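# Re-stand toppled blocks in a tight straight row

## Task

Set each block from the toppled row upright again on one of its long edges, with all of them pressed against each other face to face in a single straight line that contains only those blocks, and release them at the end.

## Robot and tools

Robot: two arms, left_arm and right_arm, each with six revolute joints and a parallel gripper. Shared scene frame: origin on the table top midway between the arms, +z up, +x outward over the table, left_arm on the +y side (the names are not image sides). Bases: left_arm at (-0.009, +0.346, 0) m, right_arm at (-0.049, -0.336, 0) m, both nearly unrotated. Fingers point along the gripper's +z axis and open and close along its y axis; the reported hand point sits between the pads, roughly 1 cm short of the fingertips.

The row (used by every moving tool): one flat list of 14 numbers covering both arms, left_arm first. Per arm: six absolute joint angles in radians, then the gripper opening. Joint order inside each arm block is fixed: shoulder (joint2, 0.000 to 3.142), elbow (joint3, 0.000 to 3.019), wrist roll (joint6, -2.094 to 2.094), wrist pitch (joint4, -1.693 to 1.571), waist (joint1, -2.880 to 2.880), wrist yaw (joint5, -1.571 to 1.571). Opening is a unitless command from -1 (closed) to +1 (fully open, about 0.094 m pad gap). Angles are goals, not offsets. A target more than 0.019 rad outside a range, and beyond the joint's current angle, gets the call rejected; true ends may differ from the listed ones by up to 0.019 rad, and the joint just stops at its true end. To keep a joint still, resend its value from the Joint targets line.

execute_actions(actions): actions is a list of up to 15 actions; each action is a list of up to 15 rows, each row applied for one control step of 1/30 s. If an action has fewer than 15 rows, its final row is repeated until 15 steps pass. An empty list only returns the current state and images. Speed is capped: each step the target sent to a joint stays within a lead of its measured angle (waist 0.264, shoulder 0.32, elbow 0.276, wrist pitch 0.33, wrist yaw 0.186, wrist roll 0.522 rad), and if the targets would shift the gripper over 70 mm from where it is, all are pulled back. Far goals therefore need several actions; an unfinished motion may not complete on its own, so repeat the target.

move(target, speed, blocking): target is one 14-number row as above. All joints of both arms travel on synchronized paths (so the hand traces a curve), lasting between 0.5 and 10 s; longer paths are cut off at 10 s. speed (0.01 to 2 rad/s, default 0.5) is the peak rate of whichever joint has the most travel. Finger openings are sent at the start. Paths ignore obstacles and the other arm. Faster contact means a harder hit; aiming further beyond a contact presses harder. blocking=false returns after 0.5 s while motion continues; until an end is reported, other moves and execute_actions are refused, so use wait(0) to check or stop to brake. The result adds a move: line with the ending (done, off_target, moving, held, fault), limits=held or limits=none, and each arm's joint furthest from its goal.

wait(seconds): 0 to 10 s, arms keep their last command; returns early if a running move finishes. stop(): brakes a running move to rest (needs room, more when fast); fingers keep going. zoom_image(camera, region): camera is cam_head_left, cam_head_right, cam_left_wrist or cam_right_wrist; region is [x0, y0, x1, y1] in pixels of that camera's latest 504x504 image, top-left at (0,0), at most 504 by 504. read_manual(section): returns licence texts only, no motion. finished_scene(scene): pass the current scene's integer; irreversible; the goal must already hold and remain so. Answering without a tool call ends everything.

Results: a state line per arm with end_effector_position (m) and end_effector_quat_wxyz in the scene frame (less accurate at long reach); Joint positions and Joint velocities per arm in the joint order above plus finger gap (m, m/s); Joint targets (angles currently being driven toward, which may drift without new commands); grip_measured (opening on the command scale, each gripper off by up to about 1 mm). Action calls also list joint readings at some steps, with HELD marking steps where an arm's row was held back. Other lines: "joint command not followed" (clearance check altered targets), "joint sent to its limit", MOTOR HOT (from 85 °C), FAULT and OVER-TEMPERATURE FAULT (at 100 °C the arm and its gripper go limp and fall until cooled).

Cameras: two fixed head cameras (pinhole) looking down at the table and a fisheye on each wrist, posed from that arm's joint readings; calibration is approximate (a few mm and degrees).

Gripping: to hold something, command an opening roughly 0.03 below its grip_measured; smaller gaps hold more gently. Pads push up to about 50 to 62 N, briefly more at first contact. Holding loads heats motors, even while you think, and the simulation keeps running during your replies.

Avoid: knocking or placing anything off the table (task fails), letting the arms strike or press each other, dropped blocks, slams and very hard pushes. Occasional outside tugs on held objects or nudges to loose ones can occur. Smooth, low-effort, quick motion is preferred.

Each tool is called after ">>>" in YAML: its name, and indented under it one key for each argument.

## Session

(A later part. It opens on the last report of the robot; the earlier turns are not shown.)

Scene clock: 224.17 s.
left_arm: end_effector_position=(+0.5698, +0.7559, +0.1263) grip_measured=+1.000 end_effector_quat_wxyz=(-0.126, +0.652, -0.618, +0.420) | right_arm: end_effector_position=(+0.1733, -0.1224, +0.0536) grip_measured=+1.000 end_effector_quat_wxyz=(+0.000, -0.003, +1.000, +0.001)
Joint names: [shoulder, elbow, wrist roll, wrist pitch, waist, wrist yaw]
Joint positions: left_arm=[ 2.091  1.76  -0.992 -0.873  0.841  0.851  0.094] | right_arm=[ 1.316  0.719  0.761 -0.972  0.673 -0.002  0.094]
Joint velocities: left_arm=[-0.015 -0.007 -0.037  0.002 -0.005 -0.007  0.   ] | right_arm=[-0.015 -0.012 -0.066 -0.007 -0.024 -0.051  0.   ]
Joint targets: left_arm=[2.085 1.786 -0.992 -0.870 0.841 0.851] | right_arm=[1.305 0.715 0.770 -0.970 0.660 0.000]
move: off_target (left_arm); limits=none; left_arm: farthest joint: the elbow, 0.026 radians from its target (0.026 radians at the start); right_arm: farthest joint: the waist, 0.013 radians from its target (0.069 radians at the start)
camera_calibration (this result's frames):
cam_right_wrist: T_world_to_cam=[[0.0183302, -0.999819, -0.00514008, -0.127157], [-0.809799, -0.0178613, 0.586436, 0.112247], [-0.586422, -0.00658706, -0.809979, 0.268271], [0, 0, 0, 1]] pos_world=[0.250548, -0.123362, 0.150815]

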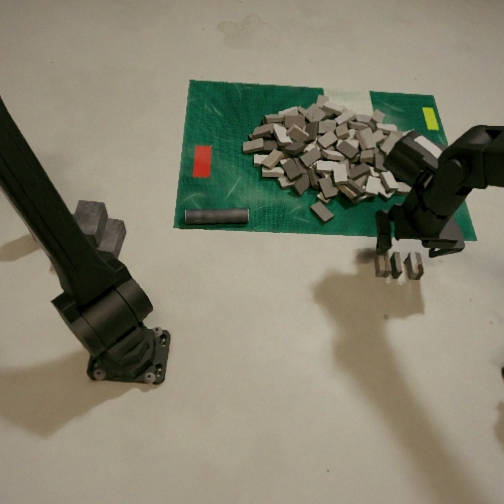

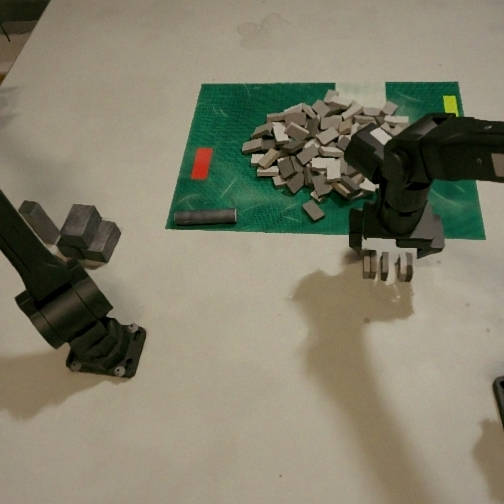

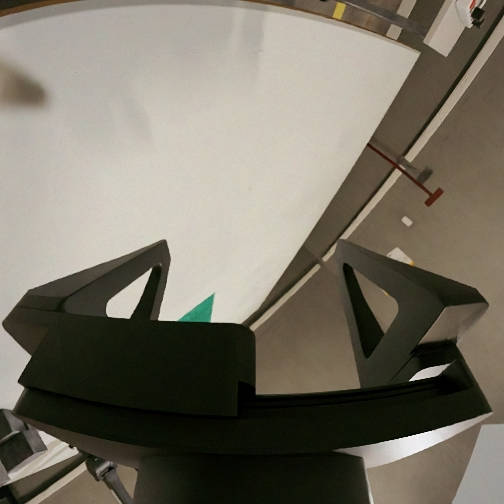

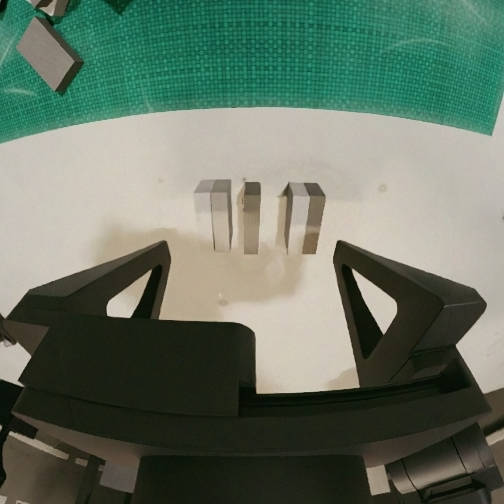

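Shift slightly −y, descend.

>>> move:
  target: [2.085,1.786,-0.992,-0.87,0.841,0.851,1,1.34,0.68,0.77,-0.91,0.645,0,1]
  speed: 0.15

>>> move:
  target: [2.085,1.786,-0.992,-0.87,0.841,0.851,1,1.402,0.657,0.77,-0.833,0.645,0,1]
  speed: 0.15

>>> move:
  target: [2.085,1.786,-0.992,-0.87,0.841,0.851,1,1.402,0.657,0.77,-0.833,0.645,0,0.05]

>>> move:
  target: [2.085,1.786,-0.992,-0.87,0.841,0.851,1,1.402,0.657,0.77,-0.833,0.645,0,0.6]

>>> move:
  target: [2.085,1.786,-0.992,-0.87,0.841,0.851,1,1.28,0.78,0.77,-1.03,0.645,0,0.6]
  speed: 0.3

Scene clock: 226.90 s.
left_arm: end_effector_position=(+0.5698, +0.7559, +0.1263) grip_measured=+1.000 end_effector_quat_wxyz=(-0.126, +0.652, -0.618, +0.420) | right_arm: end_effector_position=(+0.1731, -0.1294, +0.0396) grip_measured=+1.000 end_effector_quat_wxyz=(+0.002, +0.005, +1.000, +0.003)
Joint names: [shoulder, elbow, wrist roll, wrist pitch, waist, wrist yaw]
Joint positions: left_arm=[ 2.091  1.76  -0.992 -0.873  0.841  0.851  0.094] | right_arm=[ 1.326  0.683  0.762 -0.92   0.657 -0.002  0.094]
Joint velocities: left_arm=[-0.005 -0.007 -0.066  0.007 -0.005 -0.051  0.   ] | right_arm=[-0.015 -0.007 -0.051 -0.012 -0.005  0.051  0.   ]
Joint targets: left_arm=[2.085 1.786 -0.992 -0.870 0.841 0.851] | right_arm=[1.340 0.680 0.770 -0.910 0.645 -0.000]
move: off_target (left_arm); limits=none; left_arm: farthest joint: the elbow, 0.026 radians from its target (0.026 radians at the start); right_arm: farthest joint: the shoulder, 0.014 radians from its target (0.024 radians at the start)
camera_calibration (this result's frames):
cam_right_wrist: T_world_to_cam=[[0.00157368, -0.99996, -0.00877937, -0.131181], [-0.812266, -0.00639909, 0.583252, 0.122211], [-0.583285, 0.00621333, -0.812244, 0.257902], [0, 0, 0, 1]] pos_world=[0.249905, -0.131996, 0.137048]

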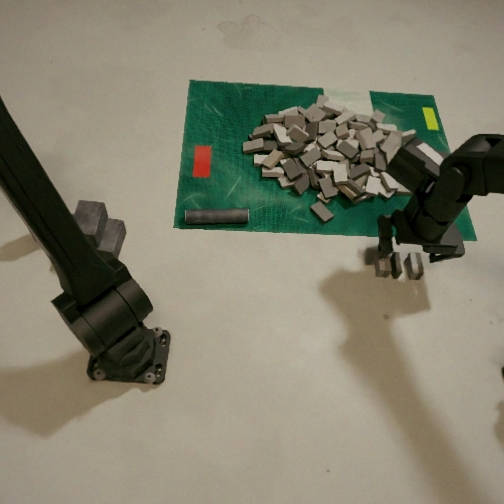

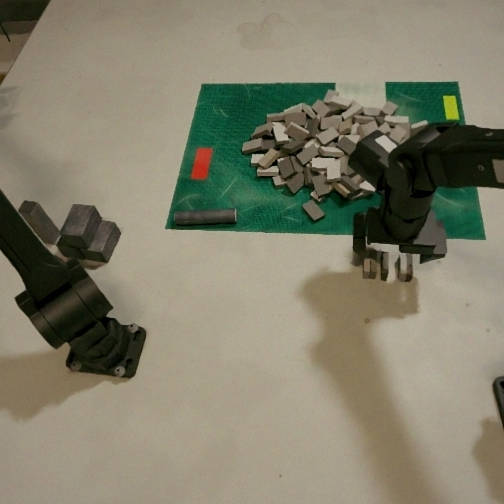

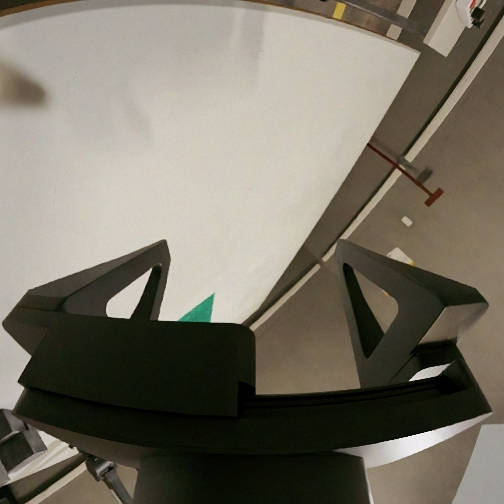

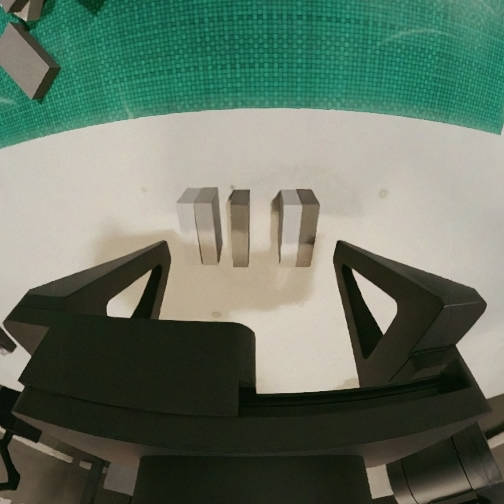

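Scene clock: 227.83 s.
left_arm: end_effector_position=(+0.5698, +0.7559, +0.1263) grip_measured=+1.000 end_effector_quat_wxyz=(-0.126, +0.652, -0.618, +0.420) | right_arm: end_effector_position=(+0.1738, -0.1287, +0.0148) grip_measured=+1.000 end_effector_quat_wxyz=(-0.001, +0.005, +1.000, -0.000)
Joint names: [shoulder, elbow, wrist roll, wrist pitch, waist, wrist yaw]
Joint positions: left_arm=[ 2.091  1.76  -0.992 -0.873  0.841  0.851  0.094] | right_arm=[ 1.389  0.66   0.762 -0.843  0.657 -0.002  0.094]
Joint velocities: left_arm=[ 0.015 -0.002 -0.022 -0.007 -0.005 -0.051  0.   ] | right_arm=[-0.015 -0.012 -0.022 -0.002 -0.015 -0.081  0.   ]
Joint targets: left_arm=[2.085 1.786 -0.992 -0.870 0.841 0.851] | right_arm=[1.402 0.657 0.770 -0.833 0.645 0.000]
move: off_target (left_arm); limits=none; left_arm: farthest joint: the elbow, 0.026 radians from its target (0.026 radians at the start); right_arm: farthest joint: the shoulder, 0.013 radians from its target (0.076 radians at the start)
camera_calibration (this result's frames):
cam_right_wrist: T_world_to_cam=[[0.00153513, -0.999996, -0.00228159, -0.130777], [-0.808181, -0.00258436, 0.588929, 0.136953], [-0.588933, 0.000939855, -0.808182, 0.238509], [0, 0, 0, 1]] pos_world=[0.251349, -0.130647, 0.111804]

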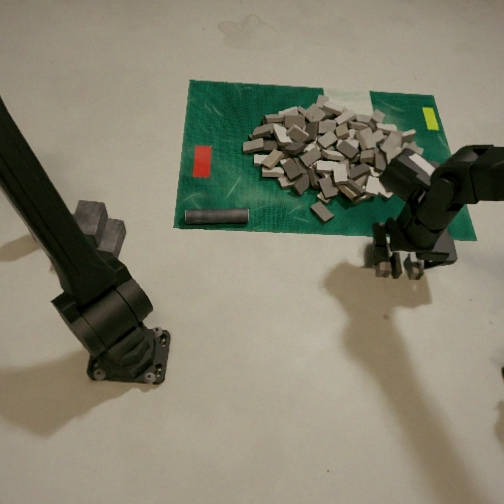

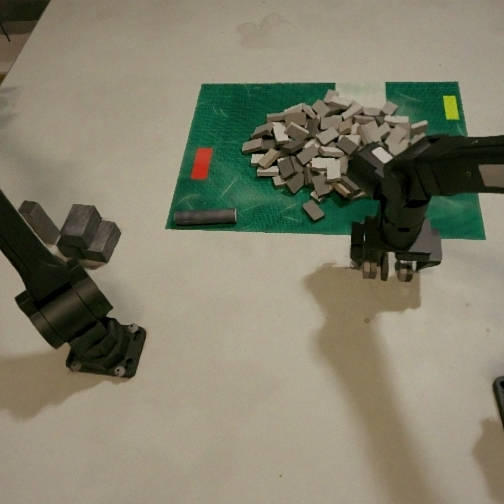

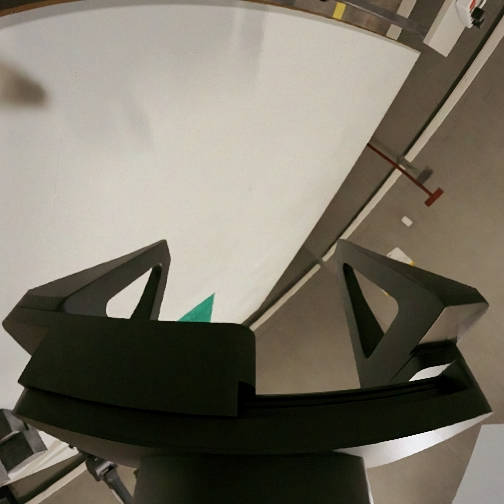

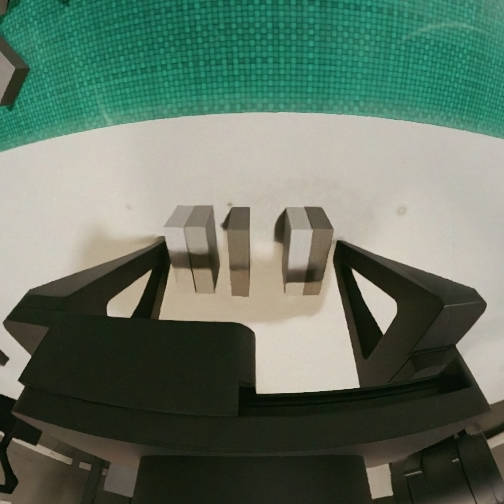

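Scene clock: 228.53 s.
left_arm: end_effector_position=(+0.5698, +0.7559, +0.1263) grip_measured=+1.000 end_effector_quat_wxyz=(-0.126, +0.652, -0.618, +0.420) | right_arm: end_effector_position=(+0.1737, -0.1288, +0.0147) grip_measured=+0.074 end_effector_quat_wxyz=(-0.001, +0.005, +1.000, -0.000)
Joint names: [shoulder, elbow, wrist roll, wrist pitch, waist, wrist yaw]
Joint positions: left_arm=[ 2.091  1.76  -0.992 -0.873  0.841  0.851  0.094] | right_arm=[ 1.389  0.659  0.762 -0.843  0.657 -0.002  0.05 ]
Joint velocities: left_arm=[-0.005 -0.002  0.037  0.007 -0.005 -0.066  0.   ] | right_arm=[-0.005 -0.012  0.037 -0.002  0.005  0.037  0.   ]
Joint targets: left_arm=[2.085 1.786 -0.992 -0.870 0.841 0.851] | right_arm=[1.402 0.657 0.770 -0.833 0.645 -0.000]
move: off_target (left_arm); limits=none; left_arm: farthest joint: the elbow, 0.026 radians from its target (0.026 radians at the start); right_arm: farthest joint: the shoulder, 0.013 radians from its target (0.013 radians at the start)
camera_calibration (this result's frames):
cam_right_wrist: T_world_to_cam=[[0.00153453, -0.999997, -0.00202167, -0.130911], [-0.808016, -0.00243101, 0.589155, 0.136892], [-0.589158, 0.000729468, -0.808017, 0.238348], [0, 0, 0, 1]] pos_world=[0.251237, -0.130752, 0.111675]

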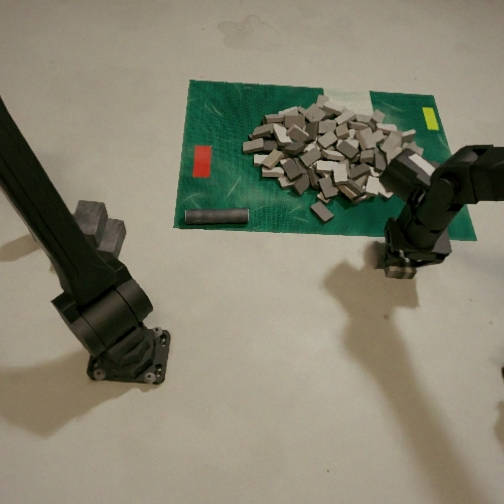

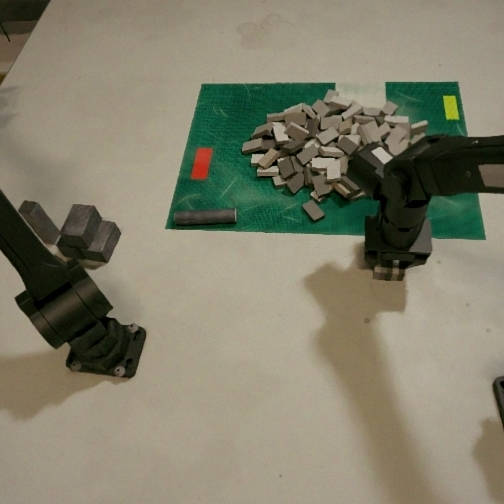

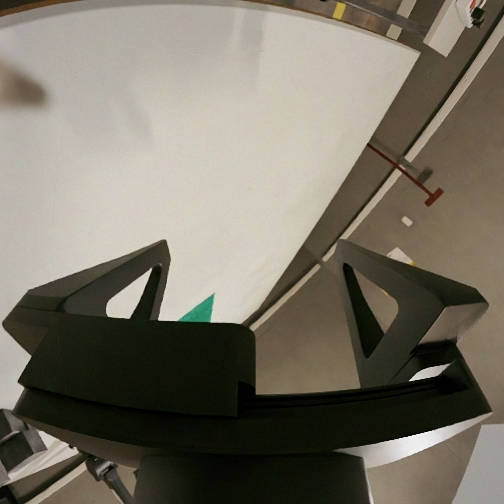

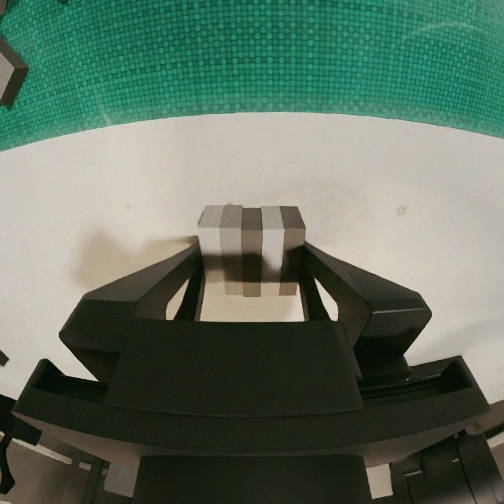

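Scene clock: 229.23 s.
left_arm: end_effector_position=(+0.5698, +0.7559, +0.1263) grip_measured=+1.000 end_effector_quat_wxyz=(-0.126, +0.652, -0.618, +0.420) | right_arm: end_effector_position=(+0.1737, -0.1288, +0.0147) grip_measured=+0.597 end_effector_quat_wxyz=(-0.001, +0.005, +1.000, -0.000)
Joint names: [shoulder, elbow, wrist roll, wrist pitch, waist, wrist yaw]
Joint positions: left_arm=[ 2.091  1.76  -0.992 -0.873  0.841  0.851  0.094] | right_arm=[ 1.389  0.659  0.762 -0.843  0.657 -0.002  0.075]
Joint velocities: left_arm=[-0.015 -0.027 -0.007  0.007  0.005  0.037  0.   ] | right_arm=[ 0.005  0.002 -0.007  0.017 -0.015 -0.037 -0.001]
Joint targets: left_arm=[2.085 1.786 -0.992 -0.870 0.841 0.851] | right_arm=[1.402 0.657 0.770 -0.833 0.645 0.000]
move: off_target (left_arm); limits=none; left_arm: farthest joint: the elbow, 0.026 radians from its target (0.026 radians at the start); right_arm: farthest joint: the shoulder, 0.013 radians from its target (0.013 radians at the start)
camera_calibration (this result's frames):
cam_right_wrist: T_world_to_cam=[[0.00153453, -0.999997, -0.00202167, -0.130911], [-0.808016, -0.00243101, 0.589155, 0.136892], [-0.589158, 0.000729468, -0.808017, 0.238348], [0, 0, 0, 1]] pos_world=[0.251237, -0.130752, 0.111675]

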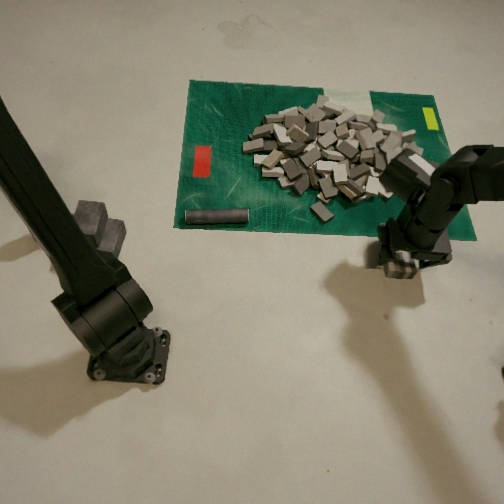

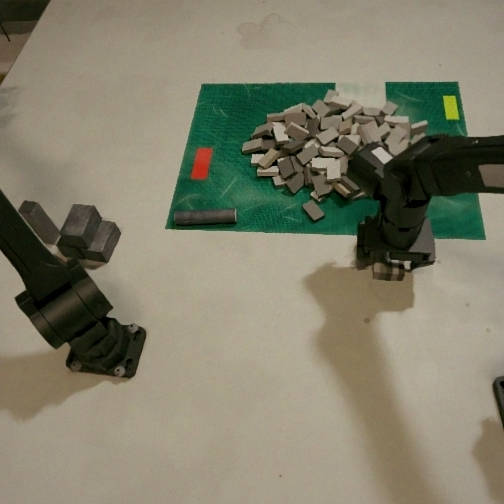

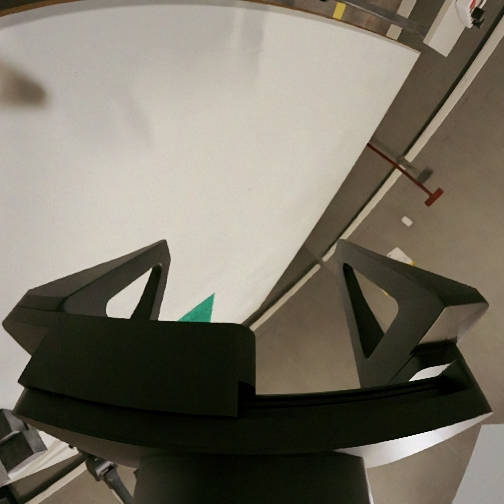

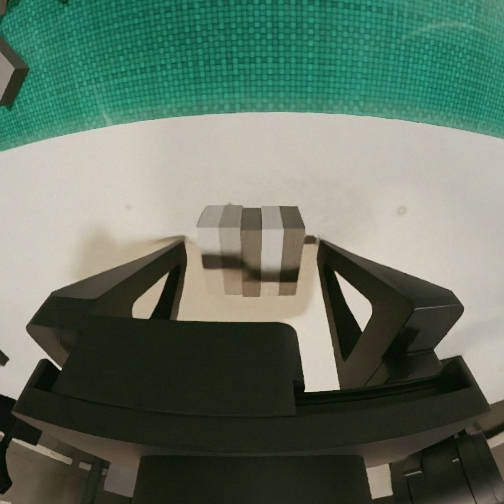

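Scene clock: 230.33 s.
left_arm: end_effector_position=(+0.5698, +0.7559, +0.1263) grip_measured=+1.000 end_effector_quat_wxyz=(-0.126, +0.652, -0.618, +0.420) | right_arm: end_effector_position=(+0.1769, -0.1258, +0.0705) grip_measured=+0.597 end_effector_quat_wxyz=(+0.003, +0.005, +1.000, +0.003)
Joint names: [shoulder, elbow, wrist roll, wrist pitch, waist, wrist yaw]
Joint positions: left_arm=[ 2.091  1.76  -0.992 -0.873  0.841  0.851  0.094] | right_arm=[ 1.282  0.742  0.762 -1.022  0.657 -0.002  0.075]
Joint velocities: left_arm=[-0.015  0.002 -0.037 -0.007 -0.015 -0.066  0.   ] | right_arm=[-0.005 -0.007  0.022  0.002  0.005  0.051 -0.   ]
Joint targets: left_arm=[2.085 1.786 -0.992 -0.870 0.841 0.851] | right_arm=[1.280 0.780 0.770 -1.030 0.645 -0.000]
move: off_target (left_arm, right_arm); limits=none; left_arm: farthest joint: the elbow, 0.026 radians from its target (0.026 radians at the start); right_arm: farthest joint: the elbow, 0.038 radians from its target (0.121 radians at the start)
camera_calibration (this result's frames):
cam_right_wrist: T_world_to_cam=[[0.00157872, -0.999956, -0.00929917, -0.127264], [-0.812591, -0.00670267, 0.582796, 0.107402], [-0.582832, 0.00663635, -0.812566, 0.285241], [0, 0, 0, 1]] pos_world=[0.253722, -0.128431, 0.168001]

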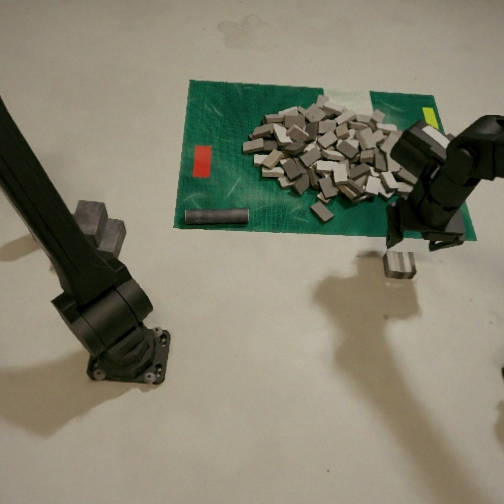

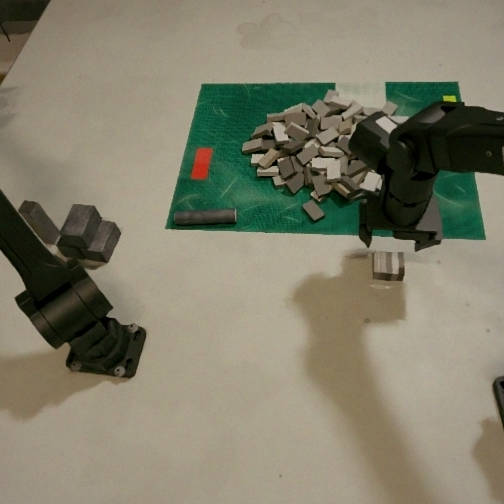

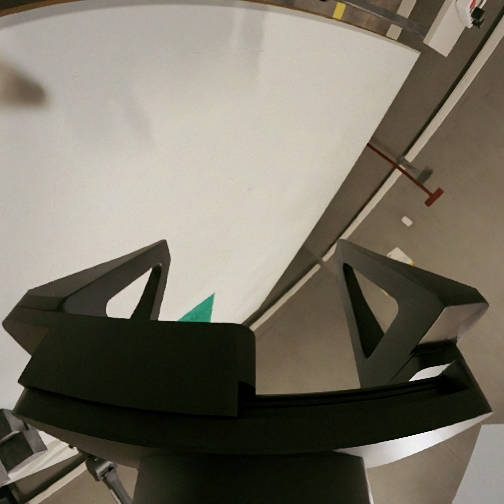

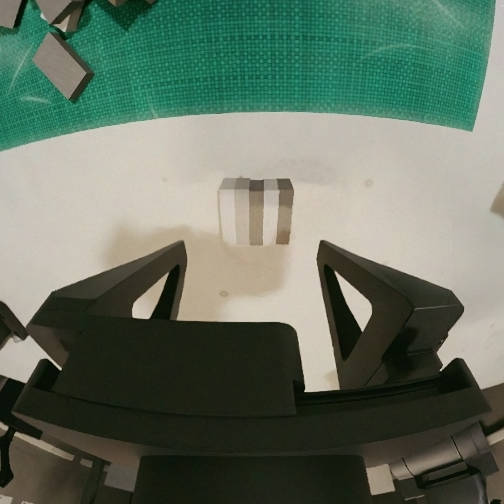

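>>> finished_scene:
  scene: 1

The scene is finished: the task was done.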